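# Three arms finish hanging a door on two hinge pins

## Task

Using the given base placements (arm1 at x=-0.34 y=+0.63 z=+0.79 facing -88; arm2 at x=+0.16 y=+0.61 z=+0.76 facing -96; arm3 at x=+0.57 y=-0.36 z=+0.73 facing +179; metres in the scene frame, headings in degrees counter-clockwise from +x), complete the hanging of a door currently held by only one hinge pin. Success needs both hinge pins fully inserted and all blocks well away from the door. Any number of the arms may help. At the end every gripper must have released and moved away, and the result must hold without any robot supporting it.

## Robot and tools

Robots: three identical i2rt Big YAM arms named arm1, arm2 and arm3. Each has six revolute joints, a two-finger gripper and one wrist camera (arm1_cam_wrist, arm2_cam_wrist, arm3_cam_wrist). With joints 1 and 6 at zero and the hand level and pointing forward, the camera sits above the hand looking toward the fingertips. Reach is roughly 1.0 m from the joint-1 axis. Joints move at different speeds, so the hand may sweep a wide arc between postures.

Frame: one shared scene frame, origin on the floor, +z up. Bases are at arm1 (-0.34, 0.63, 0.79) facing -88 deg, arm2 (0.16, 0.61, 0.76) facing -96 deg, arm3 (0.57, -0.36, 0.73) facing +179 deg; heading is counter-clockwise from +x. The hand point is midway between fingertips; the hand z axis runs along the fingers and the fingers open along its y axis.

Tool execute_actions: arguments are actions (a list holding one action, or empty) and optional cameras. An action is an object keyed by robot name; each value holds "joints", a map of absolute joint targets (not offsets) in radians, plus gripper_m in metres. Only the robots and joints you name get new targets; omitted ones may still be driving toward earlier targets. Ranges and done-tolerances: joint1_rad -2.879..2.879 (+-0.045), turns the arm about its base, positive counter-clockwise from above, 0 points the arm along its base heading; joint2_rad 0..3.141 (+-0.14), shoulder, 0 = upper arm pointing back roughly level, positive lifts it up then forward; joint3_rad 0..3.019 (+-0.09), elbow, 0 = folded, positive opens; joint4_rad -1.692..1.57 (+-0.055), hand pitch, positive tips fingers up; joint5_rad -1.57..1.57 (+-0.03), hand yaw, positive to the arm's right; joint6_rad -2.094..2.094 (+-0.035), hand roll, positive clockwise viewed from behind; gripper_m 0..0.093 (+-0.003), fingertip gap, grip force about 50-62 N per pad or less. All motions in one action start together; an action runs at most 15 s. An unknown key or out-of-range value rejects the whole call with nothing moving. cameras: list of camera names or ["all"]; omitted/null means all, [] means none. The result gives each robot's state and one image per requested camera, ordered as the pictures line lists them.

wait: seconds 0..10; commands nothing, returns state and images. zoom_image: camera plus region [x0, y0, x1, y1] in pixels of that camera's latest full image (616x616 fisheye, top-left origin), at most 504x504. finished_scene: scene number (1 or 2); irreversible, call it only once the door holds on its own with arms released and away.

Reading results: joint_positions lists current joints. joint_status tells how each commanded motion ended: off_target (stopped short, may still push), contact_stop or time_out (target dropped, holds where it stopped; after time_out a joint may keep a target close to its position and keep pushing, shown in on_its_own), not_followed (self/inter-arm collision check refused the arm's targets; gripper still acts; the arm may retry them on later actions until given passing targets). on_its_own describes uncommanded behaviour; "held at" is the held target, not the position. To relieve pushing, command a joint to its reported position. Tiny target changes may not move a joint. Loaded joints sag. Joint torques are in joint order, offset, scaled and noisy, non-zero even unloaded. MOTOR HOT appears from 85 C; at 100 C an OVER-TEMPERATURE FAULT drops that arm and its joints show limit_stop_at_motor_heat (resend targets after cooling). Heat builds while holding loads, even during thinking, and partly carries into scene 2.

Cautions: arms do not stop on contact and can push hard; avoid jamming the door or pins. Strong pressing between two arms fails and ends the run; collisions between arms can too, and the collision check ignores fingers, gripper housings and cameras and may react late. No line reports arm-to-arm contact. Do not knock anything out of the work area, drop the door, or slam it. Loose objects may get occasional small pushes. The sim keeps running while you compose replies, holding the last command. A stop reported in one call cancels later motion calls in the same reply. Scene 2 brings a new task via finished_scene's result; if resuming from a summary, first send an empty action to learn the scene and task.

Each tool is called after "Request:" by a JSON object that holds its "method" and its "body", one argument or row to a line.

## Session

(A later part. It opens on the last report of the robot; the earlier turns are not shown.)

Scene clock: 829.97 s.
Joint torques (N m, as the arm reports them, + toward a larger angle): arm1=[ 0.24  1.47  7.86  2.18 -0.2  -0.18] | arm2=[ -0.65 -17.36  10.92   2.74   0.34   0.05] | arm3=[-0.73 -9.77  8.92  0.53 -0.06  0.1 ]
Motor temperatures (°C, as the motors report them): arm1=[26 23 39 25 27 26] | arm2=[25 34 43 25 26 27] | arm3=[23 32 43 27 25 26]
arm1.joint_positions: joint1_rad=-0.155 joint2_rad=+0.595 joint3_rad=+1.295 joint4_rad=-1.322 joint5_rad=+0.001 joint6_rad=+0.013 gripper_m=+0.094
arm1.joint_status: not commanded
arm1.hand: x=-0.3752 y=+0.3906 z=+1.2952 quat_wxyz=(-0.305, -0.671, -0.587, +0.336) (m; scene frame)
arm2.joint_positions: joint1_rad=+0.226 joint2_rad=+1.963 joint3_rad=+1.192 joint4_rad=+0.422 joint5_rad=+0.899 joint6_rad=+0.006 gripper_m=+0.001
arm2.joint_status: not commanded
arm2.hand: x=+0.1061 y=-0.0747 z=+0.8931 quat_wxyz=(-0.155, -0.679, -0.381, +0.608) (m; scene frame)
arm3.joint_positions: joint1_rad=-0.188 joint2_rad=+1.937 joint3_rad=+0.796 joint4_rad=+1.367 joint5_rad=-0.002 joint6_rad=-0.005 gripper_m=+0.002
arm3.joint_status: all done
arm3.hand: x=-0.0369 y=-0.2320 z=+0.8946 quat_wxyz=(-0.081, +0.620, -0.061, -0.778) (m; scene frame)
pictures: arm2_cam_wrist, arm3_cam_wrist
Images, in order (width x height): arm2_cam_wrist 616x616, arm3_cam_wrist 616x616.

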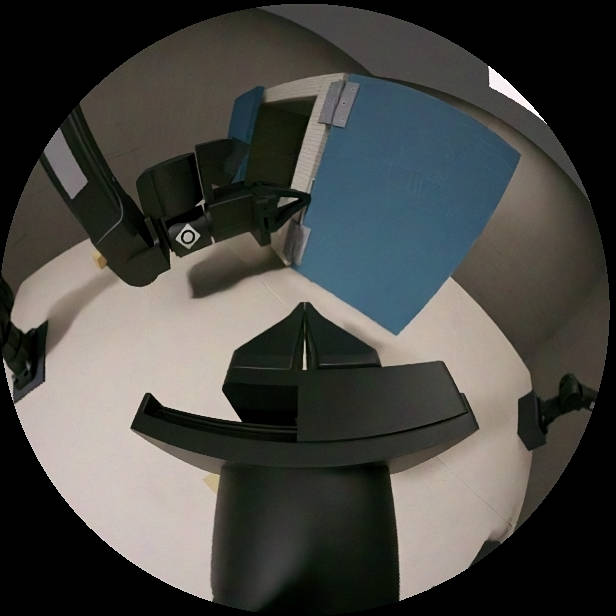

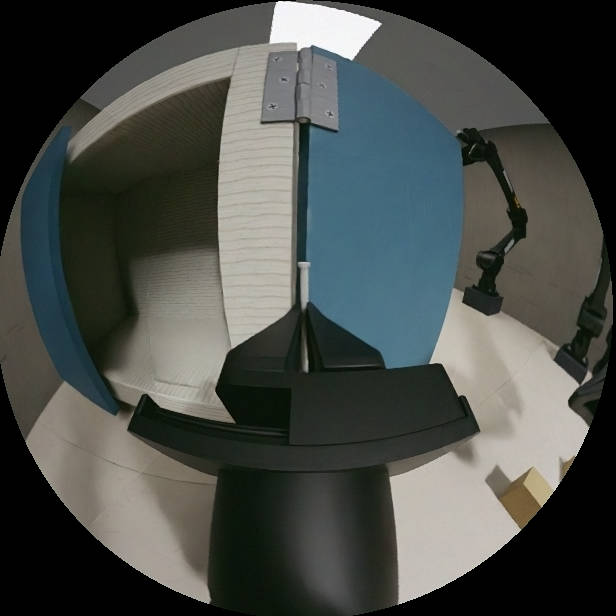

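Request:
{"method": "execute_actions", "body": {
  "actions": [
    {"arm3":{"joints":{"joint2_rad":1.90,"joint3_rad":0.835,"joint4_rad":1.31}}}
  ],
  "cameras": []
}}

Request:
{"method": "execute_actions", "body": {
  "actions": [
    {"arm3":{"joints":{"joint2_rad":1.975,"joint4_rad":1.35}}}
  ],
  "cameras": ["arm2_cam_wrist","arm3_cam_wrist"]
}}

Request:
{"method": "zoom_image", "body": {
  "camera": "arm2_cam_wrist",
  "region": [270,170,320,260]
}}

Scene clock: 835.10 s.
Joint torques (N m, as the arm reports them, + toward a larger angle): arm1=[ 0.13  1.62  7.85  2.18 -0.2  -0.18] | arm2=[  0.21 -17.11  10.83   2.46   0.32   0.06] | arm3=[ -0.91 -14.15   8.59   0.81  -0.11   0.09]
Motor temperatures (°C, as the motors report them): arm1=[26 23 39 25 27 26] | arm2=[25 34 43 25 26 27] | arm3=[23 32 43 27 25 26]
arm1.joint_positions: joint1_rad=-0.155 joint2_rad=+0.595 joint3_rad=+1.295 joint4_rad=-1.322 joint5_rad=+0.001 joint6_rad=+0.013 gripper_m=+0.094
arm1.joint_status: not commanded
arm1.hand: x=-0.3752 y=+0.3906 z=+1.2952 quat_wxyz=(-0.305, -0.671, -0.587, +0.336) (m; scene frame)
arm2.joint_positions: joint1_rad=+0.226 joint2_rad=+1.963 joint3_rad=+1.192 joint4_rad=+0.422 joint5_rad=+0.899 joint6_rad=+0.006 gripper_m=+0.001
arm2.joint_status: not commanded
arm2.hand: x=+0.1061 y=-0.0747 z=+0.8931 quat_wxyz=(-0.155, -0.679, -0.381, +0.608) (m; scene frame)
arm3.joint_positions: joint1_rad=-0.188 joint2_rad=+1.920 joint3_rad=+0.796 joint4_rad=+1.329 joint5_rad=-0.002 joint6_rad=-0.005 gripper_m=+0.002
arm3.joint_status: all done
arm3.hand: x=-0.0383 y=-0.2317 z=+0.8954 quat_wxyz=(-0.081, +0.628, -0.062, -0.771) (m; scene frame)
pictures: none
No camera images: the call's "cameras" was empty. Leave "cameras" out to get every camera's image.

Scene clock: 835.77 s.
Joint torques (N m, as the arm reports them, + toward a larger angle): arm1=[ 0.16  1.53  7.8   2.15 -0.2  -0.18] | arm2=[ -0.02 -17.91  10.86   2.49   0.33   0.06] | arm3=[-0.97 -9.3   8.39  1.4  -0.06  0.08]
Motor temperatures (°C, as the motors report them): arm1=[26 23 39 25 27 26] | arm2=[25 34 43 25 26 27] | arm3=[23 32 43 27 25 26]
arm1.joint_positions: joint1_rad=-0.155 joint2_rad=+0.595 joint3_rad=+1.295 joint4_rad=-1.322 joint5_rad=+0.001 joint6_rad=+0.013 gripper_m=+0.094
arm1.joint_status: not commanded
arm1.hand: x=-0.3752 y=+0.3906 z=+1.2952 quat_wxyz=(-0.305, -0.671, -0.587, +0.336) (m; scene frame)
arm2.joint_positions: joint1_rad=+0.226 joint2_rad=+1.963 joint3_rad=+1.192 joint4_rad=+0.422 joint5_rad=+0.899 joint6_rad=+0.006 gripper_m=+0.001
arm2.joint_status: not commanded
arm2.hand: x=+0.1061 y=-0.0747 z=+0.8931 quat_wxyz=(-0.155, -0.679, -0.381, +0.608) (m; scene frame)
arm3.joint_positions: joint1_rad=-0.188 joint2_rad=+1.934 joint3_rad=+0.798 joint4_rad=+1.357 joint5_rad=-0.002 joint6_rad=-0.005 gripper_m=+0.002
arm3.joint_status: all done
arm3.hand: x=-0.0380 y=-0.2318 z=+0.8944 quat_wxyz=(-0.081, +0.622, -0.061, -0.776) (m; scene frame)
pictures: arm2_cam_wrist, arm3_cam_wrist
Images, in order (width x height): arm2_cam_wrist 616x616, arm3_cam_wrist 616x616.

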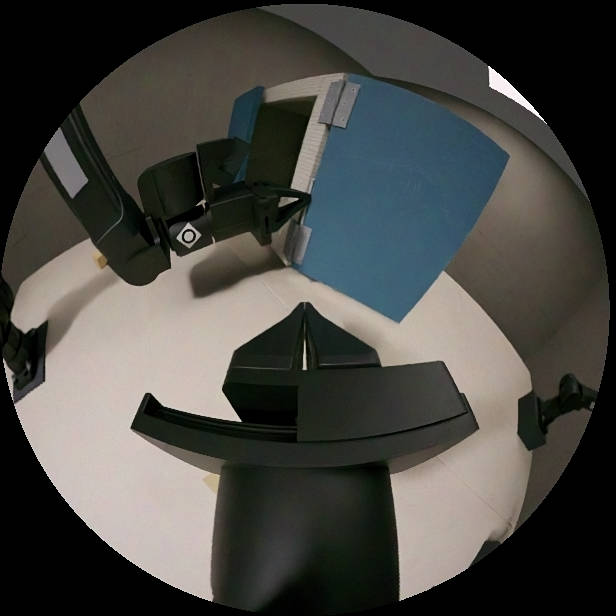

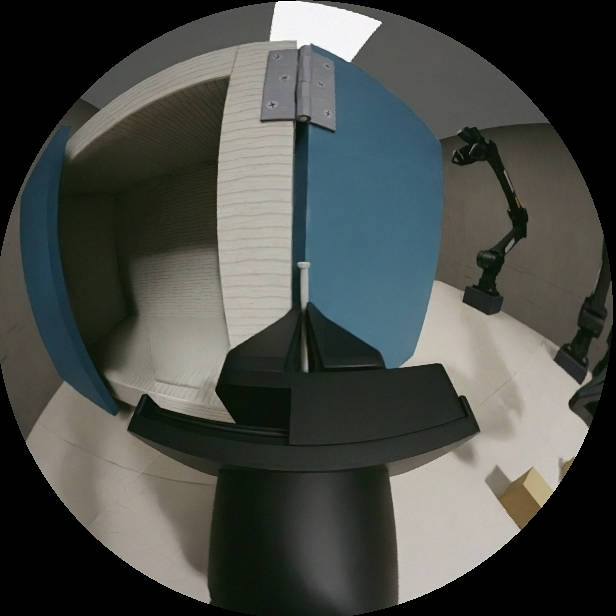

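Region (270, 170, 320, 260) of arm2_cam_wrist's 616x616 image, scaled by 5.600, with more detail than that image has.

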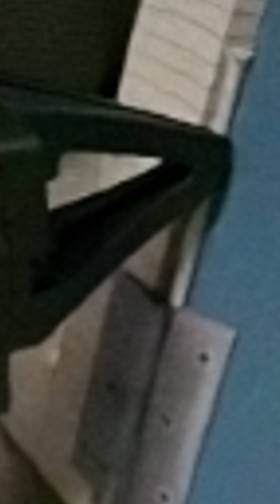

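Request:
{"method": "execute_actions", "body": {
  "actions": [
    {"arm3":{"joints":{"joint2_rad":1.86,"joint3_rad":0.84,"joint4_rad":1.26}}}
  ],
  "cameras": ["arm2_cam_wrist"]
}}

Request:
{"method": "zoom_image", "body": {
  "camera": "arm2_cam_wrist",
  "region": [270,170,320,260]
}}

Scene clock: 841.83 s.
Joint torques (N m, as the arm reports them, + toward a larger angle): arm1=[ 0.26  1.8   7.85  2.18 -0.19 -0.19] | arm2=[  0.11 -17.17  10.86   2.73   0.32   0.05] | arm3=[ -0.8  -14.82   9.17   1.19  -0.07   0.09]
Motor temperatures (°C, as the motors report them): arm1=[26 23 39 25 27 26] | arm2=[25 35 43 25 26 27] | arm3=[23 32 44 27 25 26]
arm1.joint_positions: joint1_rad=-0.155 joint2_rad=+0.595 joint3_rad=+1.295 joint4_rad=-1.322 joint5_rad=+0.001 joint6_rad=+0.013 gripper_m=+0.094
arm1.joint_status: not commanded
arm1.hand: x=-0.3752 y=+0.3906 z=+1.2952 quat_wxyz=(-0.305, -0.671, -0.587, +0.336) (m; scene frame)
arm2.joint_positions: joint1_rad=+0.226 joint2_rad=+1.963 joint3_rad=+1.192 joint4_rad=+0.422 joint5_rad=+0.899 joint6_rad=+0.006 gripper_m=+0.001
arm2.joint_status: not commanded
arm2.hand: x=+0.1061 y=-0.0747 z=+0.8931 quat_wxyz=(-0.155, -0.679, -0.381, +0.608) (m; scene frame)
arm3.joint_positions: joint1_rad=-0.188 joint2_rad=+1.895 joint3_rad=+0.795 joint4_rad=+1.274 joint5_rad=-0.002 joint6_rad=-0.005 gripper_m=+0.002
arm3.joint_status: all done
arm3.hand: x=-0.0397 y=-0.2314 z=+0.8970 quat_wxyz=(-0.080, +0.640, -0.063, -0.762) (m; scene frame)
pictures: arm2_cam_wrist
Images, in order (width x height): arm2_cam_wrist 616x616.

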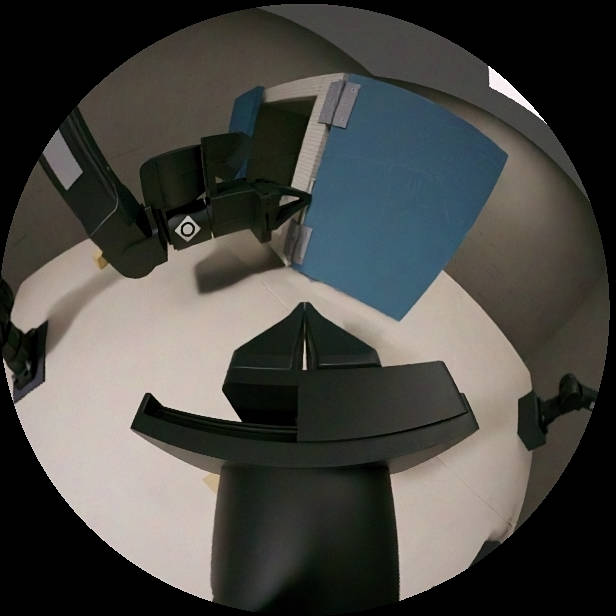

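Region (270, 170, 320, 260) of arm2_cam_wrist's 616x616 image, scaled by 5.600, with more detail than that image has.

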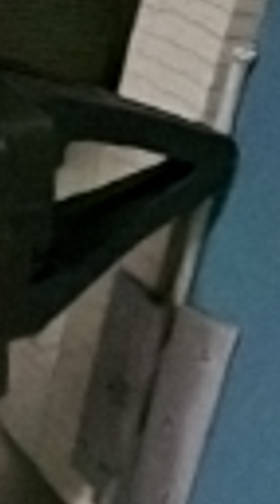

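Request:
{"method": "execute_actions", "body": {
  "actions": [
    {"arm3":{"joints":{"joint2_rad":1.95,"joint3_rad":0.82,"joint4_rad":1.325}}}
  ],
  "cameras": ["arm2_cam_wrist"]
}}

Request:
{"method": "zoom_image", "body": {
  "camera": "arm2_cam_wrist",
  "region": [270,170,320,260]
}}

Scene clock: 848.73 s.
Joint torques (N m, as the arm reports them, + toward a larger angle): arm1=[ 0.19  1.61  7.86  2.17 -0.19 -0.19] | arm2=[ -0.12 -16.97  10.85   2.58   0.34   0.04] | arm3=[-0.86 -9.89  7.53  1.8  -0.1   0.09]
Motor temperatures (°C, as the motors report them): arm1=[26 23 39 25 27 26] | arm2=[25 35 43 25 26 27] | arm3=[23 33 44 27 25 26]
arm1.joint_positions: joint1_rad=-0.155 joint2_rad=+0.595 joint3_rad=+1.295 joint4_rad=-1.322 joint5_rad=+0.001 joint6_rad=+0.013 gripper_m=+0.094
arm1.joint_status: not commanded
arm1.hand: x=-0.3752 y=+0.3906 z=+1.2952 quat_wxyz=(-0.305, -0.671, -0.587, +0.336) (m; scene frame)
arm2.joint_positions: joint1_rad=+0.226 joint2_rad=+1.963 joint3_rad=+1.192 joint4_rad=+0.422 joint5_rad=+0.899 joint6_rad=+0.006 gripper_m=+0.001
arm2.joint_status: not commanded
arm2.hand: x=+0.1061 y=-0.0747 z=+0.8931 quat_wxyz=(-0.155, -0.679, -0.381, +0.608) (m; scene frame)
arm3.joint_positions: joint1_rad=-0.188 joint2_rad=+1.917 joint3_rad=+0.793 joint4_rad=+1.322 joint5_rad=-0.002 joint6_rad=-0.005 gripper_m=+0.002
arm3.joint_status: all done
arm3.hand: x=-0.0378 y=-0.2318 z=+0.8945 quat_wxyz=(-0.080, +0.630, -0.062, -0.770) (m; scene frame)
pictures: arm2_cam_wrist
Images, in order (width x height): arm2_cam_wrist 616x616.

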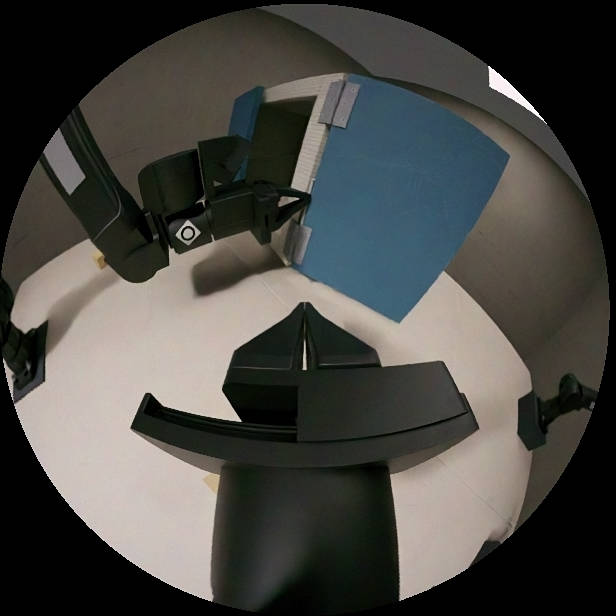

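Region (270, 170, 320, 260) of arm2_cam_wrist's 616x616 image, scaled by 5.600, with more detail than that image has.

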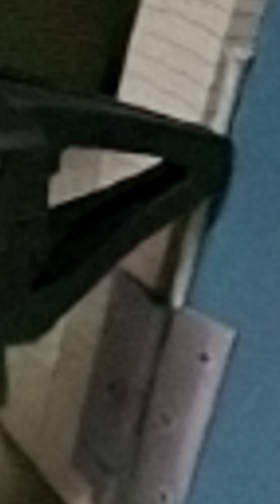

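Request:
{"method": "execute_actions", "body": {
  "actions": [
    {"arm2":{"joints":{"joint2_rad":1.3,"joint3_rad":0.3,"joint4_rad":0.5,"joint5_rad":0,"gripper_m":0.07}},"arm3":{"joints":{"joint2_rad":1.925}}}
  ],
  "cameras": []
}}

Request:
{"method": "execute_actions", "body": {
  "actions": [
    {"arm2":{"joints":{"joint1_rad":-0.28}}}
  ],
  "cameras": ["arm2_cam_wrist"]
}}

Scene clock: 875.63 s.
Joint torques (N m, as the arm reports them, + toward a larger angle): arm1=[ 0.03  1.63  7.83  2.16 -0.19 -0.18] | arm2=[ 0.06 -6.48  7.44  2.24 -0.15  0.04] | arm3=[ -1.26 -11.62   7.65   1.81  -0.09   0.08]
Motor temperatures (°C, as the motors report them): arm1=[26 23 39 26 27 26] | arm2=[25 35 43 26 26 27] | arm3=[23 33 43 27 25 26]
arm1.joint_positions: joint1_rad=-0.155 joint2_rad=+0.595 joint3_rad=+1.295 joint4_rad=-1.322 joint5_rad=+0.001 joint6_rad=+0.013 gripper_m=+0.094
arm1.joint_status: not commanded
arm1.hand: x=-0.3752 y=+0.3906 z=+1.2952 quat_wxyz=(-0.305, -0.671, -0.587, +0.336) (m; scene frame)
arm2.joint_positions: joint1_rad=+0.226 joint2_rad=+1.311 joint3_rad=+0.294 joint4_rad=+0.482 joint5_rad=+0.003 joint6_rad=+0.006 gripper_m=+0.070
arm2.joint_status: all done
arm2.hand: x=+0.2082 y=+0.2095 z=+0.8290 quat_wxyz=(-0.374, -0.580, -0.644, +0.329) (m; scene frame)
arm3.joint_positions: joint1_rad=-0.188 joint2_rad=+1.917 joint3_rad=+0.793 joint4_rad=+1.322 joint5_rad=-0.002 joint6_rad=-0.005 gripper_m=+0.002
arm3.joint_status: all done
arm3.hand: x=-0.0378 y=-0.2318 z=+0.8945 quat_wxyz=(-0.080, +0.630, -0.062, -0.770) (m; scene frame)
pictures: none
No camera images: the call's "cameras" was empty. Leave "cameras" out to get every camera's image.

Scene clock: 876.77 s.
Joint torques (N m, as the arm reports them, + toward a larger angle): arm1=[ 0.09  1.67  7.81  2.2  -0.18 -0.18] | arm2=[-1.11 -6.06  7.31  2.46  0.03 -0.01] | arm3=[ -1.11 -11.85   7.52   1.84  -0.07   0.09]
Motor temperatures (°C, as the motors report them): arm1=[26 23 39 26 27 26] | arm2=[25 35 42 26 26 27] | arm3=[23 33 43 27 25 26]
arm1.joint_positions: joint1_rad=-0.155 joint2_rad=+0.595 joint3_rad=+1.295 joint4_rad=-1.322 joint5_rad=+0.001 joint6_rad=+0.013 gripper_m=+0.094
arm1.joint_status: not commanded
arm1.hand: x=-0.3752 y=+0.3906 z=+1.2952 quat_wxyz=(-0.305, -0.671, -0.587, +0.336) (m; scene frame)
arm2.joint_positions: joint1_rad=-0.272 joint2_rad=+1.311 joint3_rad=+0.294 joint4_rad=+0.482 joint5_rad=+0.000 joint6_rad=+0.006 gripper_m=+0.070
arm2.joint_status: all done
arm2.hand: x=+0.0120 y=+0.2362 z=+0.8274 quat_wxyz=(-0.282, -0.722, -0.482, +0.408) (m; scene frame)
arm3.joint_positions: joint1_rad=-0.188 joint2_rad=+1.917 joint3_rad=+0.793 joint4_rad=+1.322 joint5_rad=-0.002 joint6_rad=-0.005 gripper_m=+0.002
arm3.joint_status: not commanded
arm3.hand: x=-0.0378 y=-0.2318 z=+0.8945 quat_wxyz=(-0.080, +0.630, -0.062, -0.770) (m; scene frame)
pictures: arm2_cam_wrist
Images, in order (width x height): arm2_cam_wrist 616x616.

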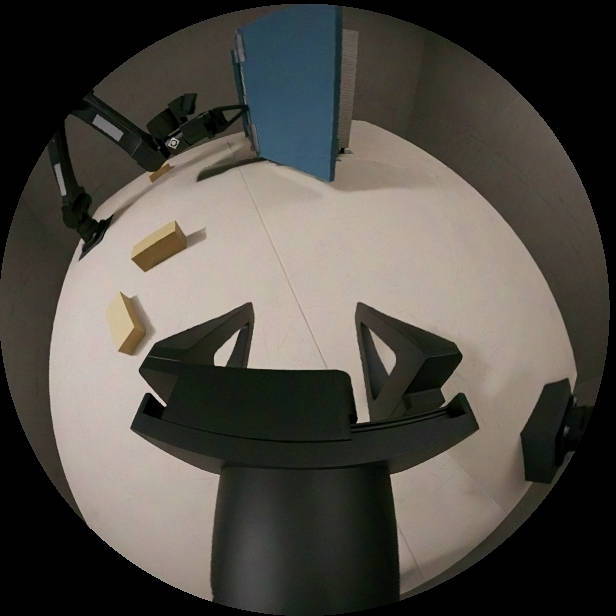

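Request:
{"method": "execute_actions", "body": {
  "actions": [
    {"arm2":{"joints":{"joint1_rad":-0.31,"joint2_rad":1.9,"joint3_rad":0.79,"joint4_rad":0.87}}}
  ],
  "cameras": ["arm2_cam_wrist"]
}}

Scene clock: 889.90 s.
Joint torques (N m, as the arm reports them, + toward a larger angle): arm1=[ 0.27  1.61  7.87  2.12 -0.2  -0.18] | arm2=[ -1.06 -13.14   8.06   2.85   0.06   0.  ] | arm3=[ -0.67 -12.22   7.49   1.8   -0.05   0.07]
Motor temperatures (°C, as the motors report them): arm1=[26 23 39 26 27 26] | arm2=[25 33 41 25 26 27] | arm3=[23 33 43 27 25 26]
arm1.joint_positions: joint1_rad=-0.155 joint2_rad=+0.595 joint3_rad=+1.295 joint4_rad=-1.322 joint5_rad=+0.001 joint6_rad=+0.013 gripper_m=+0.094
arm1.joint_status: not commanded
arm1.hand: x=-0.3752 y=+0.3906 z=+1.2952 quat_wxyz=(-0.305, -0.671, -0.587, +0.336) (m; scene frame)
arm2.joint_positions: joint1_rad=-0.300 joint2_rad=+1.901 joint3_rad=+0.762 joint4_rad=+0.842 joint5_rad=+0.000 joint6_rad=+0.006 gripper_m=+0.070
arm2.joint_status: all done
arm2.hand: x=-0.0780 y=+0.0556 z=+0.8120 quat_wxyz=(-0.331, -0.674, -0.436, +0.495) (m; scene frame)
arm3.joint_positions: joint1_rad=-0.188 joint2_rad=+1.917 joint3_rad=+0.793 joint4_rad=+1.322 joint5_rad=-0.002 joint6_rad=-0.005 gripper_m=+0.002
arm3.joint_status: not commanded
arm3.hand: x=-0.0378 y=-0.2318 z=+0.8945 quat_wxyz=(-0.080, +0.630, -0.062, -0.770) (m; scene frame)
pictures: arm2_cam_wrist
Images, in order (width x height): arm2_cam_wrist 616x616.

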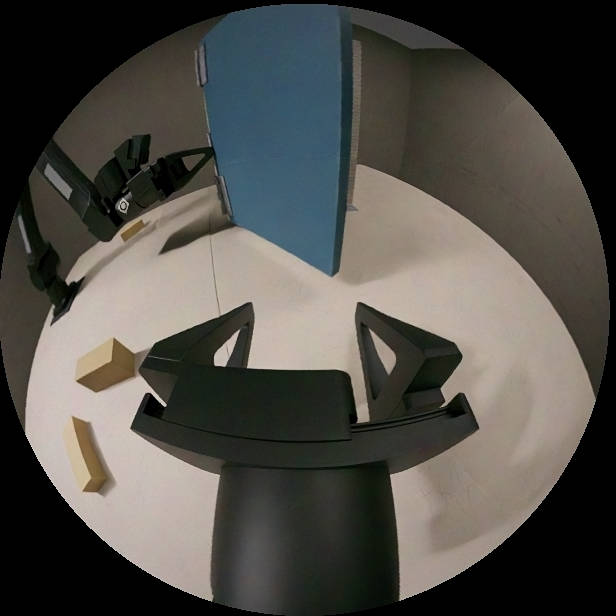

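Request:
{"method": "execute_actions", "body": {
  "actions": [
    {"arm2":{"joints":{"joint1_rad":-0.46,"joint5_rad":-0.6,"joint2_rad":1.95,"joint3_rad":0.83,"joint4_rad":0.97}}}
  ],
  "cameras": ["arm2_cam_wrist"]
}}

Scene clock: 901.00 s.
Joint torques (N m, as the arm reports them, + toward a larger angle): arm1=[ 0.19  1.39  7.85  2.14 -0.19 -0.19] | arm2=[  0.25 -11.87   8.29   2.81  -0.21   0.02] | arm3=[ -1.2  -11.87   7.52   1.75  -0.07   0.08]
Motor temperatures (°C, as the motors report them): arm1=[26 23 39 26 27 26] | arm2=[25 33 41 26 26 27] | arm3=[23 33 43 27 25 26]
arm1.joint_positions: joint1_rad=-0.155 joint2_rad=+0.595 joint3_rad=+1.295 joint4_rad=-1.322 joint5_rad=+0.001 joint6_rad=+0.013 gripper_m=+0.094
arm1.joint_status: not commanded
arm1.hand: x=-0.3752 y=+0.3906 z=+1.2952 quat_wxyz=(-0.305, -0.671, -0.587, +0.336) (m; scene frame)
arm2.joint_positions: joint1_rad=-0.470 joint2_rad=+1.935 joint3_rad=+0.800 joint4_rad=+0.940 joint5_rad=-0.596 joint6_rad=+0.006 gripper_m=+0.070
arm2.joint_status: all done
arm2.hand: x=-0.0826 y=+0.0602 z=+0.8366 quat_wxyz=(-0.493, -0.562, -0.510, +0.424) (m; scene frame)
arm3.joint_positions: joint1_rad=-0.188 joint2_rad=+1.917 joint3_rad=+0.793 joint4_rad=+1.322 joint5_rad=-0.002 joint6_rad=-0.005 gripper_m=+0.002
arm3.joint_status: not commanded
arm3.hand: x=-0.0378 y=-0.2318 z=+0.8945 quat_wxyz=(-0.080, +0.630, -0.062, -0.770) (m; scene frame)
pictures: arm2_cam_wrist
Images, in order (width x height): arm2_cam_wrist 616x616.

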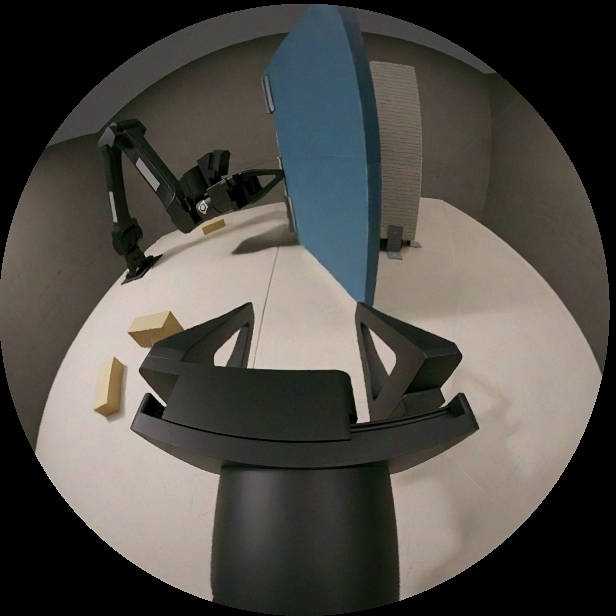

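Request:
{"method": "execute_actions", "body": {
  "actions": [
    {"arm2":{"joints":{"joint1_rad":-0.54}}}
  ],
  "cameras": ["arm2_cam_wrist"]
}}

Scene clock: 905.20 s.
Joint torques (N m, as the arm reports them, + toward a larger angle): arm1=[ 0.13  1.52  7.89  2.16 -0.21 -0.18] | arm2=[ -0.72 -11.73   8.14   2.84  -0.14   0.01] | arm3=[ -0.54 -11.73   7.59   1.83  -0.08   0.09]
Motor temperatures (°C, as the motors report them): arm1=[26 23 39 26 27 26] | arm2=[25 33 41 26 26 27] | arm3=[23 33 43 27 25 26]
arm1.joint_positions: joint1_rad=-0.155 joint2_rad=+0.595 joint3_rad=+1.295 joint4_rad=-1.322 joint5_rad=+0.001 joint6_rad=+0.013 gripper_m=+0.094
arm1.joint_status: not commanded
arm1.hand: x=-0.3752 y=+0.3906 z=+1.2952 quat_wxyz=(-0.305, -0.671, -0.587, +0.336) (m; scene frame)
arm2.joint_positions: joint1_rad=-0.541 joint2_rad=+1.935 joint3_rad=+0.800 joint4_rad=+0.940 joint5_rad=-0.598 joint6_rad=+0.006 gripper_m=+0.070
arm2.joint_status: all done
arm2.hand: x=-0.1206 y=+0.0790 z=+0.8363 quat_wxyz=(-0.478, -0.580, -0.490, +0.441) (m; scene frame)
arm3.joint_positions: joint1_rad=-0.188 joint2_rad=+1.917 joint3_rad=+0.793 joint4_rad=+1.322 joint5_rad=-0.002 joint6_rad=-0.005 gripper_m=+0.002
arm3.joint_status: not commanded
arm3.hand: x=-0.0378 y=-0.2318 z=+0.8945 quat_wxyz=(-0.080, +0.630, -0.062, -0.770) (m; scene frame)
pictures: arm2_cam_wrist
Images, in order (width x height): arm2_cam_wrist 616x616.

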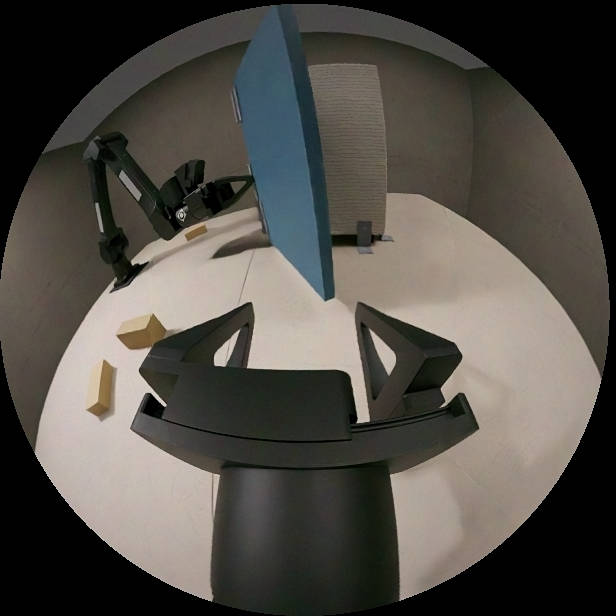

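Request:
{"method": "execute_actions", "body": {
  "actions": [
    {"arm2":{"joints":{"joint2_rad":2.08,"joint3_rad":1.04,"joint4_rad":0.88}}}
  ],
  "cameras": ["arm2_cam_wrist"]
}}

Scene clock: 912.07 s.
Joint torques (N m, as the arm reports them, + toward a larger angle): arm1=[ 0.11  1.71  7.86  2.19 -0.19 -0.19] | arm2=[ -0.31 -15.45   9.02   0.92  -0.14   0.02] | arm3=[ -0.73 -11.4    7.5    1.88  -0.08   0.09]
Motor temperatures (°C, as the motors report them): arm1=[26 23 39 26 27 26] | arm2=[25 33 41 26 26 27] | arm3=[23 33 43 27 25 26]
arm1.joint_positions: joint1_rad=-0.155 joint2_rad=+0.595 joint3_rad=+1.295 joint4_rad=-1.322 joint5_rad=+0.001 joint6_rad=+0.013 gripper_m=+0.094
arm1.joint_status: not commanded
arm1.hand: x=-0.3752 y=+0.3906 z=+1.2952 quat_wxyz=(-0.305, -0.671, -0.587, +0.336) (m; scene frame)
arm2.joint_positions: joint1_rad=-0.541 joint2_rad=+2.080 joint3_rad=+1.008 joint4_rad=+0.897 joint5_rad=-0.598 joint6_rad=+0.006 gripper_m=+0.070
arm2.joint_status: all done
arm2.hand: x=-0.1616 y=+0.0249 z=+0.8194 quat_wxyz=(-0.480, -0.573, -0.490, +0.449) (m; scene frame)
arm3.joint_positions: joint1_rad=-0.188 joint2_rad=+1.917 joint3_rad=+0.793 joint4_rad=+1.322 joint5_rad=-0.002 joint6_rad=-0.005 gripper_m=+0.002
arm3.joint_status: not commanded
arm3.hand: x=-0.0378 y=-0.2318 z=+0.8945 quat_wxyz=(-0.080, +0.630, -0.062, -0.770) (m; scene frame)
pictures: arm2_cam_wrist
Images, in order (width x height): arm2_cam_wrist 616x616.

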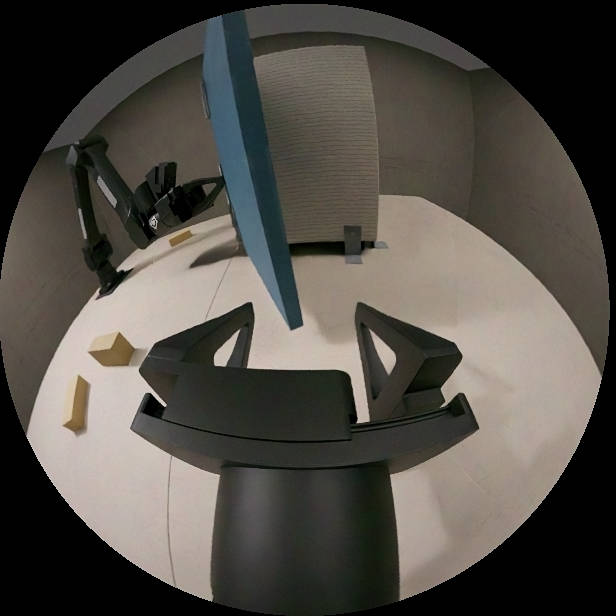

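Request:
{"method": "execute_actions", "body": {
  "actions": [
    {"arm2":{"joints":{"joint1_rad":-0.475,"joint2_rad":2.13,"joint3_rad":1.11,"joint4_rad":0.87}}}
  ],
  "cameras": ["arm2_cam_wrist"]
}}

Scene clock: 918.23 s.
Joint torques (N m, as the arm reports them, + toward a larger angle): arm1=[ 0.22  1.67  7.87  2.18 -0.19 -0.19] | arm2=[ -0.47 -15.     9.41   1.04  -0.1    0.07] | arm3=[ -0.72 -11.57   7.44   1.86  -0.08   0.1 ]
Motor temperatures (°C, as the motors report them): arm1=[26 23 39 26 27 26] | arm2=[25 34 41 25 26 27] | arm3=[23 33 43 27 25 26]
arm1.joint_positions: joint1_rad=-0.155 joint2_rad=+0.595 joint3_rad=+1.295 joint4_rad=-1.322 joint5_rad=+0.001 joint6_rad=+0.013 gripper_m=+0.094
arm1.joint_status: not commanded
arm1.hand: x=-0.3752 y=+0.3906 z=+1.2952 quat_wxyz=(-0.305, -0.671, -0.587, +0.336) (m; scene frame)
arm2.joint_positions: joint1_rad=-0.472 joint2_rad=+2.114 joint3_rad=+1.076 joint4_rad=+0.890 joint5_rad=-0.598 joint6_rad=+0.006 gripper_m=+0.070
arm2.joint_status: all done
arm2.hand: x=-0.1323 y=-0.0144 z=+0.8232 quat_wxyz=(-0.497, -0.547, -0.508, +0.441) (m; scene frame)
arm3.joint_positions: joint1_rad=-0.188 joint2_rad=+1.917 joint3_rad=+0.793 joint4_rad=+1.322 joint5_rad=-0.002 joint6_rad=-0.005 gripper_m=+0.002
arm3.joint_status: not commanded
arm3.hand: x=-0.0378 y=-0.2318 z=+0.8945 quat_wxyz=(-0.080, +0.630, -0.062, -0.770) (m; scene frame)
pictures: arm2_cam_wrist
Images, in order (width x height): arm2_cam_wrist 616x616.

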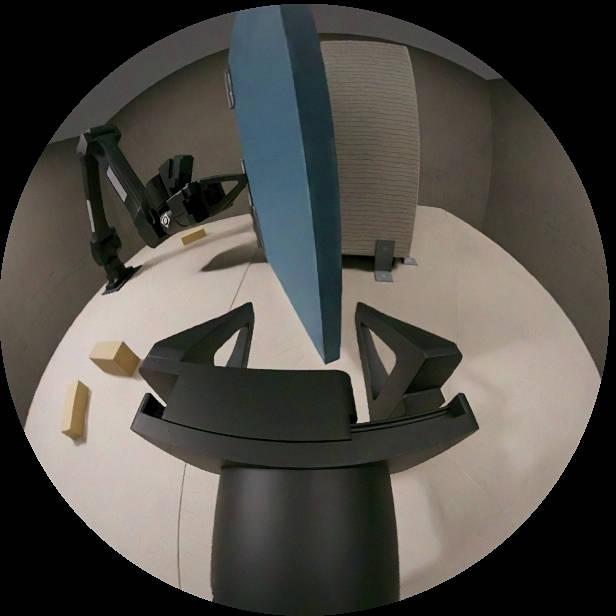

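Request:
{"method": "execute_actions", "body": {
  "actions": [
    {"arm2":{"joints":{"joint2_rad":2.17,"joint3_rad":1.19,"joint4_rad":0.85}}}
  ],
  "cameras": []
}}

Request:
{"method": "execute_actions", "body": {
  "actions": [
    {"arm2":{"joints":{"gripper_m":0.0}}}
  ],
  "cameras": ["arm2_cam_wrist","arm3_cam_wrist"]
}}

Scene clock: 924.23 s.
Joint torques (N m, as the arm reports them, + toward a larger angle): arm1=[ 0.11  1.69  7.87  2.18 -0.19 -0.18] | arm2=[ -0.22 -15.86   9.97   1.01  -0.13   0.02] | arm3=[ -0.67 -11.86   7.46   1.76  -0.08   0.08]
Motor temperatures (°C, as the motors report them): arm1=[26 23 39 26 27 26] | arm2=[25 34 41 25 26 27] | arm3=[23 33 43 27 25 26]
arm1.joint_positions: joint1_rad=-0.155 joint2_rad=+0.595 joint3_rad=+1.295 joint4_rad=-1.322 joint5_rad=+0.001 joint6_rad=+0.013 gripper_m=+0.094
arm1.joint_status: not commanded
arm1.hand: x=-0.3752 y=+0.3906 z=+1.2952 quat_wxyz=(-0.305, -0.671, -0.587, +0.336) (m; scene frame)
arm2.joint_positions: joint1_rad=-0.472 joint2_rad=+2.158 joint3_rad=+1.152 joint4_rad=+0.869 joint5_rad=-0.598 joint6_rad=+0.006 gripper_m=+0.070
arm2.joint_status: all done
arm2.hand: x=-0.1451 y=-0.0340 z=+0.8202 quat_wxyz=(-0.498, -0.544, -0.508, +0.445) (m; scene frame)
arm3.joint_positions: joint1_rad=-0.188 joint2_rad=+1.917 joint3_rad=+0.793 joint4_rad=+1.322 joint5_rad=-0.002 joint6_rad=-0.005 gripper_m=+0.002
arm3.joint_status: not commanded
arm3.hand: x=-0.0378 y=-0.2318 z=+0.8945 quat_wxyz=(-0.080, +0.630, -0.062, -0.770) (m; scene frame)
pictures: none
No camera images: the call's "cameras" was empty. Leave "cameras" out to get every camera's image.

Scene clock: 925.03 s.
Joint torques (N m, as the arm reports them, + toward a larger angle): arm1=[ 0.05  1.56  7.84  2.12 -0.2  -0.18] | arm2=[ -0.43 -16.11  10.06   0.98   0.81   0.38] | arm3=[ -1.11 -11.44   7.59   1.69  -0.08   0.08]
Motor temperatures (°C, as the motors report them): arm1=[26 23 39 26 27 26] | arm2=[25 34 41 25 26 27] | arm3=[23 33 43 27 25 26]
arm1.joint_positions: joint1_rad=-0.155 joint2_rad=+0.595 joint3_rad=+1.295 joint4_rad=-1.322 joint5_rad=+0.001 joint6_rad=+0.013 gripper_m=+0.094
arm1.joint_status: not commanded
arm1.hand: x=-0.3752 y=+0.3906 z=+1.2952 quat_wxyz=(-0.305, -0.671, -0.587, +0.336) (m; scene frame)
arm2.joint_positions: joint1_rad=-0.474 joint2_rad=+2.158 joint3_rad=+1.152 joint4_rad=+0.869 joint5_rad=-0.620 joint6_rad=-0.023 gripper_m=+0.021
arm2.joint_status: gripper_m off_target (ended at +0.021, target +0.000)
arm2.hand: x=-0.1424 y=-0.0334 z=+0.8204 quat_wxyz=(-0.497, -0.531, -0.520, +0.447) (m; scene frame)
arm3.joint_positions: joint1_rad=-0.188 joint2_rad=+1.917 joint3_rad=+0.793 joint4_rad=+1.323 joint5_rad=-0.002 joint6_rad=-0.005 gripper_m=+0.002
arm3.joint_status: not commanded
arm3.hand: x=-0.0378 y=-0.2318 z=+0.8946 quat_wxyz=(-0.080, +0.630, -0.062, -0.770) (m; scene frame)
pictures: arm2_cam_wrist, arm3_cam_wrist
Images, in order (width x height): arm2_cam_wrist 616x616, arm3_cam_wrist 616x616.

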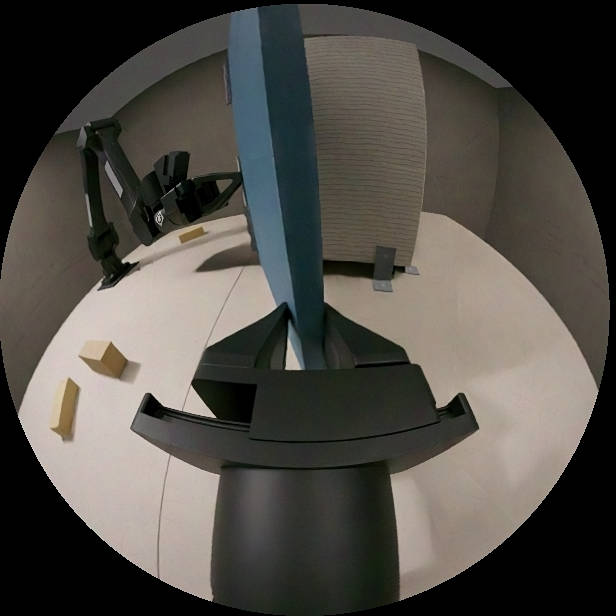

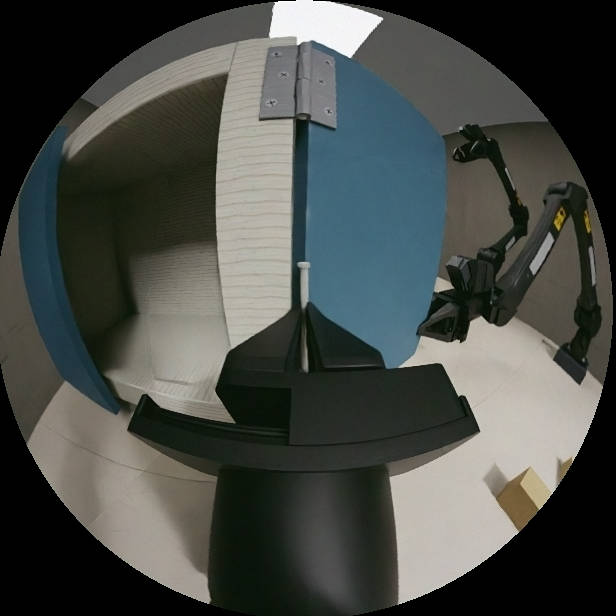

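Request:
{"method": "execute_actions", "body": {
  "actions": [
    {"arm2":{"joints":{"joint2_rad":2.115}},"arm3":{"joints":{"joint2_rad":1.96}}}
  ],
  "cameras": ["arm3_cam_wrist"]
}}

Scene clock: 928.97 s.
Joint torques (N m, as the arm reports them, + toward a larger angle): arm1=[ 0.12  1.55  7.87  2.19 -0.19 -0.18] | arm2=[ -0.72 -20.07  10.     1.23   0.82   0.39] | arm3=[-0.92 -9.31  7.6   1.62 -0.09  0.11]
Motor temperatures (°C, as the motors report them): arm1=[26 23 39 26 27 26] | arm2=[25 34 42 25 26 27] | arm3=[23 33 43 27 25 26]
arm1.joint_positions: joint1_rad=-0.155 joint2_rad=+0.595 joint3_rad=+1.295 joint4_rad=-1.322 joint5_rad=+0.001 joint6_rad=+0.013 gripper_m=+0.094
arm1.joint_status: not commanded
arm1.hand: x=-0.3752 y=+0.3906 z=+1.2952 quat_wxyz=(-0.305, -0.671, -0.587, +0.336) (m; scene frame)
arm2.joint_positions: joint1_rad=-0.474 joint2_rad=+2.155 joint3_rad=+1.152 joint4_rad=+0.863 joint5_rad=-0.620 joint6_rad=-0.024 gripper_m=+0.021
arm2.joint_status: all done
arm2.hand: x=-0.1424 y=-0.0334 z=+0.8213 quat_wxyz=(-0.497, -0.532, -0.520, +0.447) (m; scene frame)
arm3.joint_positions: joint1_rad=-0.188 joint2_rad=+1.920 joint3_rad=+0.793 joint4_rad=+1.329 joint5_rad=-0.002 joint6_rad=-0.005 gripper_m=+0.002
arm3.joint_status: all done
arm3.hand: x=-0.0376 y=-0.2318 z=+0.8941 quat_wxyz=(-0.080, +0.629, -0.062, -0.771) (m; scene frame)
pictures: arm3_cam_wrist
Images, in order (width x height): arm3_cam_wrist 616x616.

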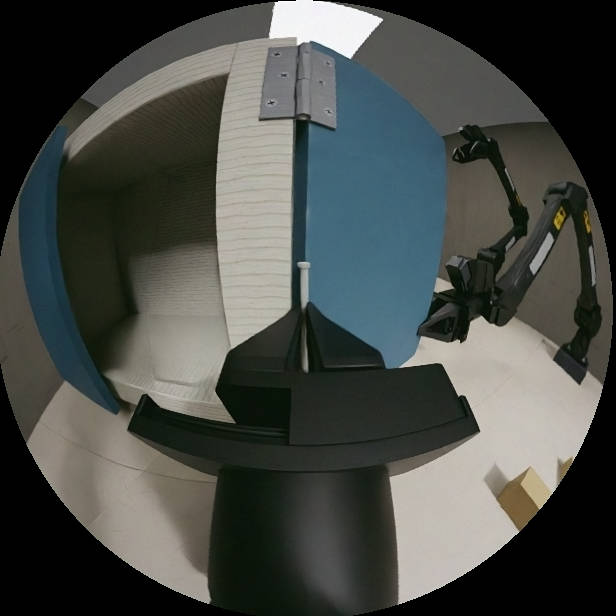

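Lift more.

Request:
{"method": "execute_actions", "body": {
  "actions": [
    {"arm2":{"joints":{"joint2_rad":2.07,"joint4_rad":0.9}}}
  ],
  "cameras": []
}}

Scene clock: 933.00 s.
Joint torques (N m, as the arm reports them, + toward a larger angle): arm1=[ 0.2   1.73  7.87  2.17 -0.2  -0.19] | arm2=[ -0.59 -23.    10.02   3.09   0.8    0.41] | arm3=[-0.78 -9.63  7.44  1.44 -0.09  0.11]
Motor temperatures (°C, as the motors report them): arm1=[26 23 39 26 27 26] | arm2=[25 35 42 25 26 27] | arm3=[23 33 43 27 25 26]
arm1.joint_positions: joint1_rad=-0.155 joint2_rad=+0.595 joint3_rad=+1.295 joint4_rad=-1.322 joint5_rad=+0.001 joint6_rad=+0.013 gripper_m=+0.094
arm1.joint_status: not commanded
arm1.hand: x=-0.3752 y=+0.3906 z=+1.2952 quat_wxyz=(-0.305, -0.671, -0.587, +0.336) (m; scene frame)
arm2.joint_positions: joint1_rad=-0.474 joint2_rad=+2.152 joint3_rad=+1.152 joint4_rad=+0.863 joint5_rad=-0.620 joint6_rad=-0.024 gripper_m=+0.021
arm2.joint_status: all done
arm2.hand: x=-0.1426 y=-0.0336 z=+0.8236 quat_wxyz=(-0.497, -0.531, -0.520, +0.448) (m; scene frame)
arm3.joint_positions: joint1_rad=-0.188 joint2_rad=+1.921 joint3_rad=+0.794 joint4_rad=+1.329 joint5_rad=-0.002 joint6_rad=-0.005 gripper_m=+0.002
arm3.joint_status: not commanded
arm3.hand: x=-0.0379 y=-0.2318 z=+0.8942 quat_wxyz=(-0.080, +0.629, -0.062, -0.771) (m; scene frame)
pictures: none
No camera images: the call's "cameras" was empty. Leave "cameras" out to get every camera's image.

Request:
{"method": "execute_actions", "body": {
  "actions": [
    {"arm2":{"joints":{"joint2_rad":2.14,"joint4_rad":0.87}},"arm3":{"joints":{"joint1_rad":-0.215,"joint2_rad":1.85,"joint3_rad":0.81,"joint4_rad":1.25}}}
  ],
  "cameras": ["arm3_cam_wrist"]
}}

Scene clock: 940.20 s.
Joint torques (N m, as the arm reports them, + toward a larger angle): arm1=[ 0.04  1.6   7.83  2.15 -0.19 -0.18] | arm2=[ -0.62 -17.82  10.03   1.9    0.8    0.39] | arm3=[ -1.81 -14.63   7.13   1.32  -0.07   0.11]
Motor temperatures (°C, as the motors report them): arm1=[26 23 39 26 27 26] | arm2=[25 36 42 25 26 27] | arm3=[23 33 43 27 25 26]
arm1.joint_positions: joint1_rad=-0.155 joint2_rad=+0.595 joint3_rad=+1.295 joint4_rad=-1.322 joint5_rad=+0.001 joint6_rad=+0.013 gripper_m=+0.094
arm1.joint_status: not commanded
arm1.hand: x=-0.3752 y=+0.3906 z=+1.2952 quat_wxyz=(-0.305, -0.671, -0.587, +0.336) (m; scene frame)
arm2.joint_positions: joint1_rad=-0.474 joint2_rad=+2.153 joint3_rad=+1.152 joint4_rad=+0.863 joint5_rad=-0.620 joint6_rad=-0.025 gripper_m=+0.021
arm2.joint_status: all done
arm2.hand: x=-0.1425 y=-0.0335 z=+0.8226 quat_wxyz=(-0.497, -0.531, -0.520, +0.447) (m; scene frame)
arm3.joint_positions: joint1_rad=-0.189 joint2_rad=+1.883 joint3_rad=+0.791 joint4_rad=+1.259 joint5_rad=-0.002 joint6_rad=-0.005 gripper_m=+0.002
arm3.joint_status: all done
arm3.hand: x=-0.0385 y=-0.2307 z=+0.8990 quat_wxyz=(-0.080, +0.642, -0.064, -0.760) (m; scene frame)
pictures: arm3_cam_wrist
Images, in order (width x height): arm3_cam_wrist 616x616.

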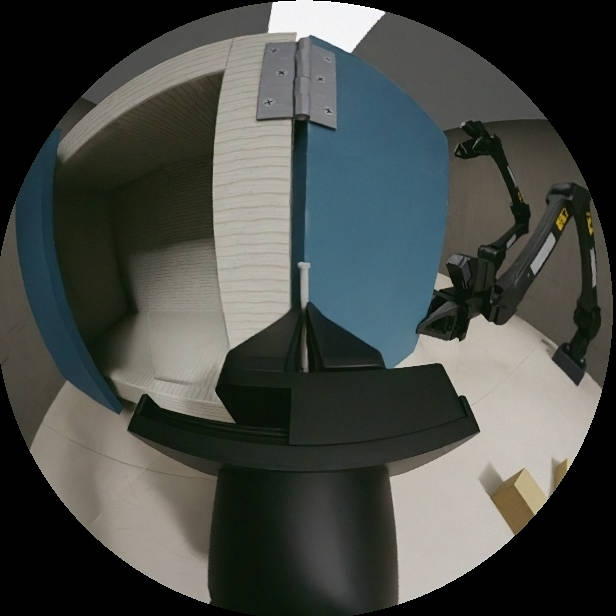

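Request:
{"method": "execute_actions", "body": {
  "actions": [
    {"arm3":{"joints":{"joint1_rad":-0.2,"joint2_rad":1.95,"joint3_rad":0.81,"joint4_rad":1.32}}}
  ],
  "cameras": []
}}

Scene clock: 948.97 s.
Joint torques (N m, as the arm reports them, + toward a larger angle): arm1=[ 0.13  1.58  7.84  2.15 -0.18 -0.18] | arm2=[ -0.42 -17.84  10.06   1.96   0.83   0.39] | arm3=[-0.83 -9.72  6.91  1.63 -0.08  0.1 ]
Motor temperatures (°C, as the motors report them): arm1=[26 23 39 26 27 26] | arm2=[25 36 42 25 26 27] | arm3=[23 34 43 27 25 26]
arm1.joint_positions: joint1_rad=-0.155 joint2_rad=+0.595 joint3_rad=+1.295 joint4_rad=-1.322 joint5_rad=+0.001 joint6_rad=+0.013 gripper_m=+0.094
arm1.joint_status: not commanded
arm1.hand: x=-0.3752 y=+0.3906 z=+1.2952 quat_wxyz=(-0.305, -0.671, -0.587, +0.336) (m; scene frame)
arm2.joint_positions: joint1_rad=-0.474 joint2_rad=+2.153 joint3_rad=+1.152 joint4_rad=+0.863 joint5_rad=-0.620 joint6_rad=-0.025 gripper_m=+0.021
arm2.joint_status: not commanded
arm2.hand: x=-0.1425 y=-0.0335 z=+0.8226 quat_wxyz=(-0.497, -0.531, -0.520, +0.447) (m; scene frame)
arm3.joint_positions: joint1_rad=-0.189 joint2_rad=+1.916 joint3_rad=+0.791 joint4_rad=+1.320 joint5_rad=-0.001 joint6_rad=-0.005 gripper_m=+0.002
arm3.joint_status: all done
arm3.hand: x=-0.0372 y=-0.2309 z=+0.8935 quat_wxyz=(-0.081, +0.632, -0.063, -0.768) (m; scene frame)
pictures: none
No camera images: the call's "cameras" was empty. Leave "cameras" out to get every camera's image.

Request:
{"method": "execute_actions", "body": {
  "actions": [
    {"arm3":{"joints":{"joint1_rad":-0.2,"joint2_rad":1.86,"joint3_rad":0.835,"joint4_rad":1.35}},"arm2":{"joints":{"gripper_m":0.07}}}
  ],
  "cameras": []
}}

Request:
{"method": "execute_actions", "body": {
  "actions": [
    {"arm3":{"joints":{"joint2_rad":1.96,"joint4_rad":1.40}},"arm2":{"joints":{"joint2_rad":1.9,"joint3_rad":0.79}}}
  ],
  "cameras": ["arm3_cam_wrist"]
}}

Scene clock: 965.10 s.
Joint torques (N m, as the arm reports them, + toward a larger angle): arm1=[ 0.11  1.57  7.81  2.18 -0.19 -0.19] | arm2=[ -0.2  -17.66   9.88   2.04   0.15   0.2 ] | arm3=[ -0.8  -13.5    8.66   2.37  -0.08   0.08]
Motor temperatures (°C, as the motors report them): arm1=[26 23 39 26 27 26] | arm2=[25 36 42 25 26 27] | arm3=[23 33 43 27 25 26]
arm1.joint_positions: joint1_rad=-0.155 joint2_rad=+0.595 joint3_rad=+1.295 joint4_rad=-1.322 joint5_rad=+0.001 joint6_rad=+0.013 gripper_m=+0.094
arm1.joint_status: not commanded
arm1.hand: x=-0.3752 y=+0.3906 z=+1.2952 quat_wxyz=(-0.305, -0.671, -0.587, +0.336) (m; scene frame)
arm2.joint_positions: joint1_rad=-0.474 joint2_rad=+2.151 joint3_rad=+1.154 joint4_rad=+0.863 joint5_rad=-0.603 joint6_rad=-0.009 gripper_m=+0.070
arm2.joint_status: all done
arm2.hand: x=-0.1458 y=-0.0344 z=+0.8251 quat_wxyz=(-0.496, -0.538, -0.512, +0.449) (m; scene frame)
arm3.joint_positions: joint1_rad=-0.189 joint2_rad=+1.879 joint3_rad=+0.799 joint4_rad=+1.329 joint5_rad=-0.001 joint6_rad=-0.005 gripper_m=+0.002
arm3.joint_status: all done
arm3.hand: x=-0.0369 y=-0.2310 z=+0.9210 quat_wxyz=(-0.083, +0.611, -0.061, -0.785) (m; scene frame)
pictures: none
No camera images: the call's "cameras" was empty. Leave "cameras" out to get every camera's image.

Scene clock: 966.27 s.
Joint torques (N m, as the arm reports them, + toward a larger angle): arm1=[ 0.33  1.64  7.85  2.16 -0.19 -0.18] | arm2=[ -0.46 -11.96   6.47   1.88  -0.01   0.19] | arm3=[ -0.44 -11.11   7.78   1.95  -0.12   0.09]
Motor temperatures (°C, as the motors report them): arm1=[26 23 39 26 27 26] | arm2=[25 36 42 25 26 27] | arm3=[23 33 43 27 25 26]
arm1.joint_positions: joint1_rad=-0.155 joint2_rad=+0.595 joint3_rad=+1.295 joint4_rad=-1.322 joint5_rad=+0.001 joint6_rad=+0.013 gripper_m=+0.094
arm1.joint_status: not commanded
arm1.hand: x=-0.3752 y=+0.3906 z=+1.2952 quat_wxyz=(-0.305, -0.671, -0.587, +0.336) (m; scene frame)
arm2.joint_positions: joint1_rad=-0.474 joint2_rad=+1.891 joint3_rad=+0.784 joint4_rad=+0.863 joint5_rad=-0.602 joint6_rad=-0.008 gripper_m=+0.070
arm2.joint_status: all done
arm2.hand: x=-0.0793 y=+0.0672 z=+0.8391 quat_wxyz=(-0.486, -0.574, -0.517, +0.409) (m; scene frame)
arm3.joint_positions: joint1_rad=-0.190 joint2_rad=+1.943 joint3_rad=+0.803 joint4_rad=+1.391 joint5_rad=-0.001 joint6_rad=-0.005 gripper_m=+0.002
arm3.joint_status: all done
arm3.hand: x=-0.0376 y=-0.2305 z=+0.8993 quat_wxyz=(-0.083, +0.610, -0.061, -0.786) (m; scene frame)
pictures: arm3_cam_wrist
Images, in order (width x height): arm3_cam_wrist 616x616.

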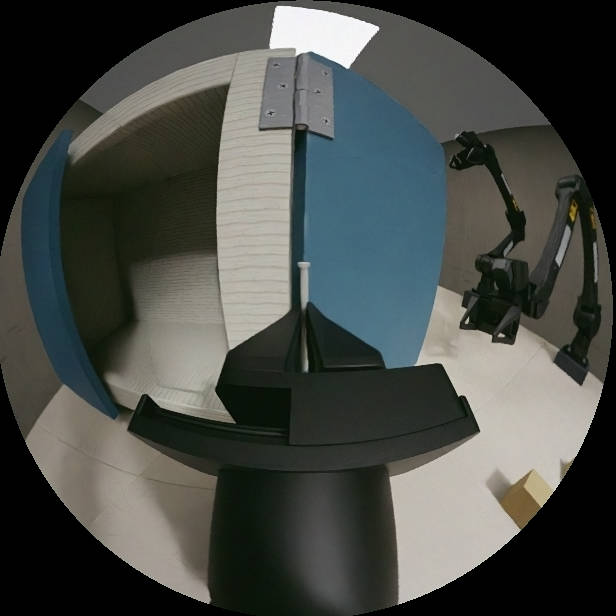

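Pitch is now 0.25. Lower further; send arm2 back to observer pose.

Request:
{"method": "execute_actions", "body": {
  "actions": [
    {"arm3":{"joints":{"joint2_rad":2.01,"joint4_rad":1.445}},"arm2":{"joints":{"joint1_rad":-0.3,"joint2_rad":1.3,"joint3_rad":0.3,"joint4_rad":0.5,"gripper_m":0.0}}}
  ],
  "cameras": []
}}

Request:
{"method": "execute_actions", "body": {
  "actions": [
    {"arm2":{"joints":{"joint1_rad":0.2,"joint5_rad":0.9}}}
  ],
  "cameras": []
}}

Request:
{"method": "execute_actions", "body": {
  "actions": [
    {"arm2":{"joints":{"joint1_rad":0.18,"joint2_rad":2.02,"joint3_rad":1.30,"joint4_rad":0.42}}}
  ],
  "cameras": ["arm2_cam_wrist"]
}}

Scene clock: 974.33 s.
Joint torques (N m, as the arm reports them, + toward a larger angle): arm1=[ 0.12  1.67  7.88  2.17 -0.19 -0.19] | arm2=[-1.15 -5.81  6.88  0.95 -0.18  0.16] | arm3=[ -0.45 -10.22   7.2    1.76  -0.12   0.07]
Motor temperatures (°C, as the motors report them): arm1=[26 23 39 26 27 26] | arm2=[25 35 41 25 26 27] | arm3=[23 33 43 27 25 26]
arm1.joint_positions: joint1_rad=-0.155 joint2_rad=+0.595 joint3_rad=+1.295 joint4_rad=-1.322 joint5_rad=+0.001 joint6_rad=+0.013 gripper_m=+0.094
arm1.joint_status: not commanded
arm1.hand: x=-0.3752 y=+0.3906 z=+1.2952 quat_wxyz=(-0.305, -0.671, -0.587, +0.336) (m; scene frame)
arm2.joint_positions: joint1_rad=-0.286 joint2_rad=+1.304 joint3_rad=+0.299 joint4_rad=+0.520 joint5_rad=-0.601 joint6_rad=-0.007 gripper_m=+0.001
arm2.joint_status: all done
arm2.hand: x=+0.1039 y=+0.2188 z=+0.8552 quat_wxyz=(-0.487, -0.594, -0.580, +0.272) (m; scene frame)
arm3.joint_positions: joint1_rad=-0.190 joint2_rad=+1.976 joint3_rad=+0.808 joint4_rad=+1.444 joint5_rad=-0.001 joint6_rad=-0.005 gripper_m=+0.002
arm3.joint_status: all done
arm3.hand: x=-0.0368 y=-0.2307 z=+0.8941 quat_wxyz=(-0.084, +0.600, -0.060, -0.793) (m; scene frame)
pictures: none
No camera images: the call's "cameras" was empty. Leave "cameras" out to get every camera's image.

Scene clock: 976.07 s.
Joint torques (N m, as the arm reports them, + toward a larger angle): arm1=[ 0.27  1.57  7.84  2.14 -0.19 -0.18] | arm2=[ 0.12 -5.62  6.86  0.78  0.52  0.25] | arm3=[ -0.5  -10.23   7.22   1.64  -0.1    0.08]
Motor temperatures (°C, as the motors report them): arm1=[26 23 39 26 27 26] | arm2=[25 35 41 25 26 27] | arm3=[23 33 43 27 25 26]
arm1.joint_positions: joint1_rad=-0.155 joint2_rad=+0.595 joint3_rad=+1.295 joint4_rad=-1.322 joint5_rad=+0.001 joint6_rad=+0.013 gripper_m=+0.094
arm1.joint_status: not commanded
arm1.hand: x=-0.3752 y=+0.3906 z=+1.2952 quat_wxyz=(-0.305, -0.671, -0.587, +0.336) (m; scene frame)
arm2.joint_positions: joint1_rad=+0.192 joint2_rad=+1.304 joint3_rad=+0.299 joint4_rad=+0.520 joint5_rad=+0.896 joint6_rad=-0.007 gripper_m=+0.001
arm2.joint_status: all done
arm2.hand: x=+0.0570 y=+0.2471 z=+0.8708 quat_wxyz=(-0.093, -0.688, -0.416, +0.588) (m; scene frame)
arm3.joint_positions: joint1_rad=-0.190 joint2_rad=+1.976 joint3_rad=+0.808 joint4_rad=+1.444 joint5_rad=-0.001 joint6_rad=-0.005 gripper_m=+0.002
arm3.joint_status: not commanded
arm3.hand: x=-0.0368 y=-0.2307 z=+0.8941 quat_wxyz=(-0.084, +0.600, -0.060, -0.793) (m; scene frame)
pictures: none
No camera images: the call's "cameras" was empty. Leave "cameras" out to get every camera's image.

Scene clock: 977.73 s.
Joint torques (N m, as the arm reports them, + toward a larger angle): arm1=[ 0.18  1.58  7.86  2.21 -0.19 -0.19] | arm2=[ -1.11 -16.74  11.65   0.79   0.26   0.23] | arm3=[ -0.69 -10.28   7.18   1.59  -0.12   0.1 ]
Motor temperatures (°C, as the motors report them): arm1=[26 23 39 26 27 26] | arm2=[25 35 41 25 26 27] | arm3=[23 33 43 27 25 26]
arm1.joint_positions: joint1_rad=-0.155 joint2_rad=+0.595 joint3_rad=+1.295 joint4_rad=-1.322 joint5_rad=+0.001 joint6_rad=+0.013 gripper_m=+0.094
arm1.joint_status: not commanded
arm1.hand: x=-0.3752 y=+0.3906 z=+1.2952 quat_wxyz=(-0.305, -0.671, -0.587, +0.336) (m; scene frame)
arm2.joint_positions: joint1_rad=+0.192 joint2_rad=+2.013 joint3_rad=+1.265 joint4_rad=+0.438 joint5_rad=+0.899 joint6_rad=-0.007 gripper_m=+0.001
arm2.joint_status: all done
arm2.hand: x=+0.0849 y=-0.0967 z=+0.8951 quat_wxyz=(-0.154, -0.682, -0.361, +0.617) (m; scene frame)
arm3.joint_positions: joint1_rad=-0.190 joint2_rad=+1.976 joint3_rad=+0.808 joint4_rad=+1.444 joint5_rad=-0.001 joint6_rad=-0.005 gripper_m=+0.002
arm3.joint_status: not commanded
arm3.hand: x=-0.0368 y=-0.2307 z=+0.8941 quat_wxyz=(-0.084, +0.600, -0.060, -0.793) (m; scene frame)
pictures: arm2_cam_wrist
Images, in order (width x height): arm2_cam_wrist 616x616.

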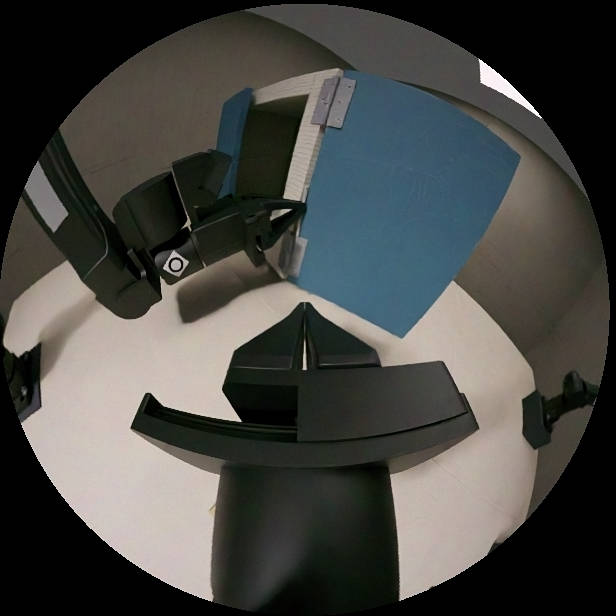

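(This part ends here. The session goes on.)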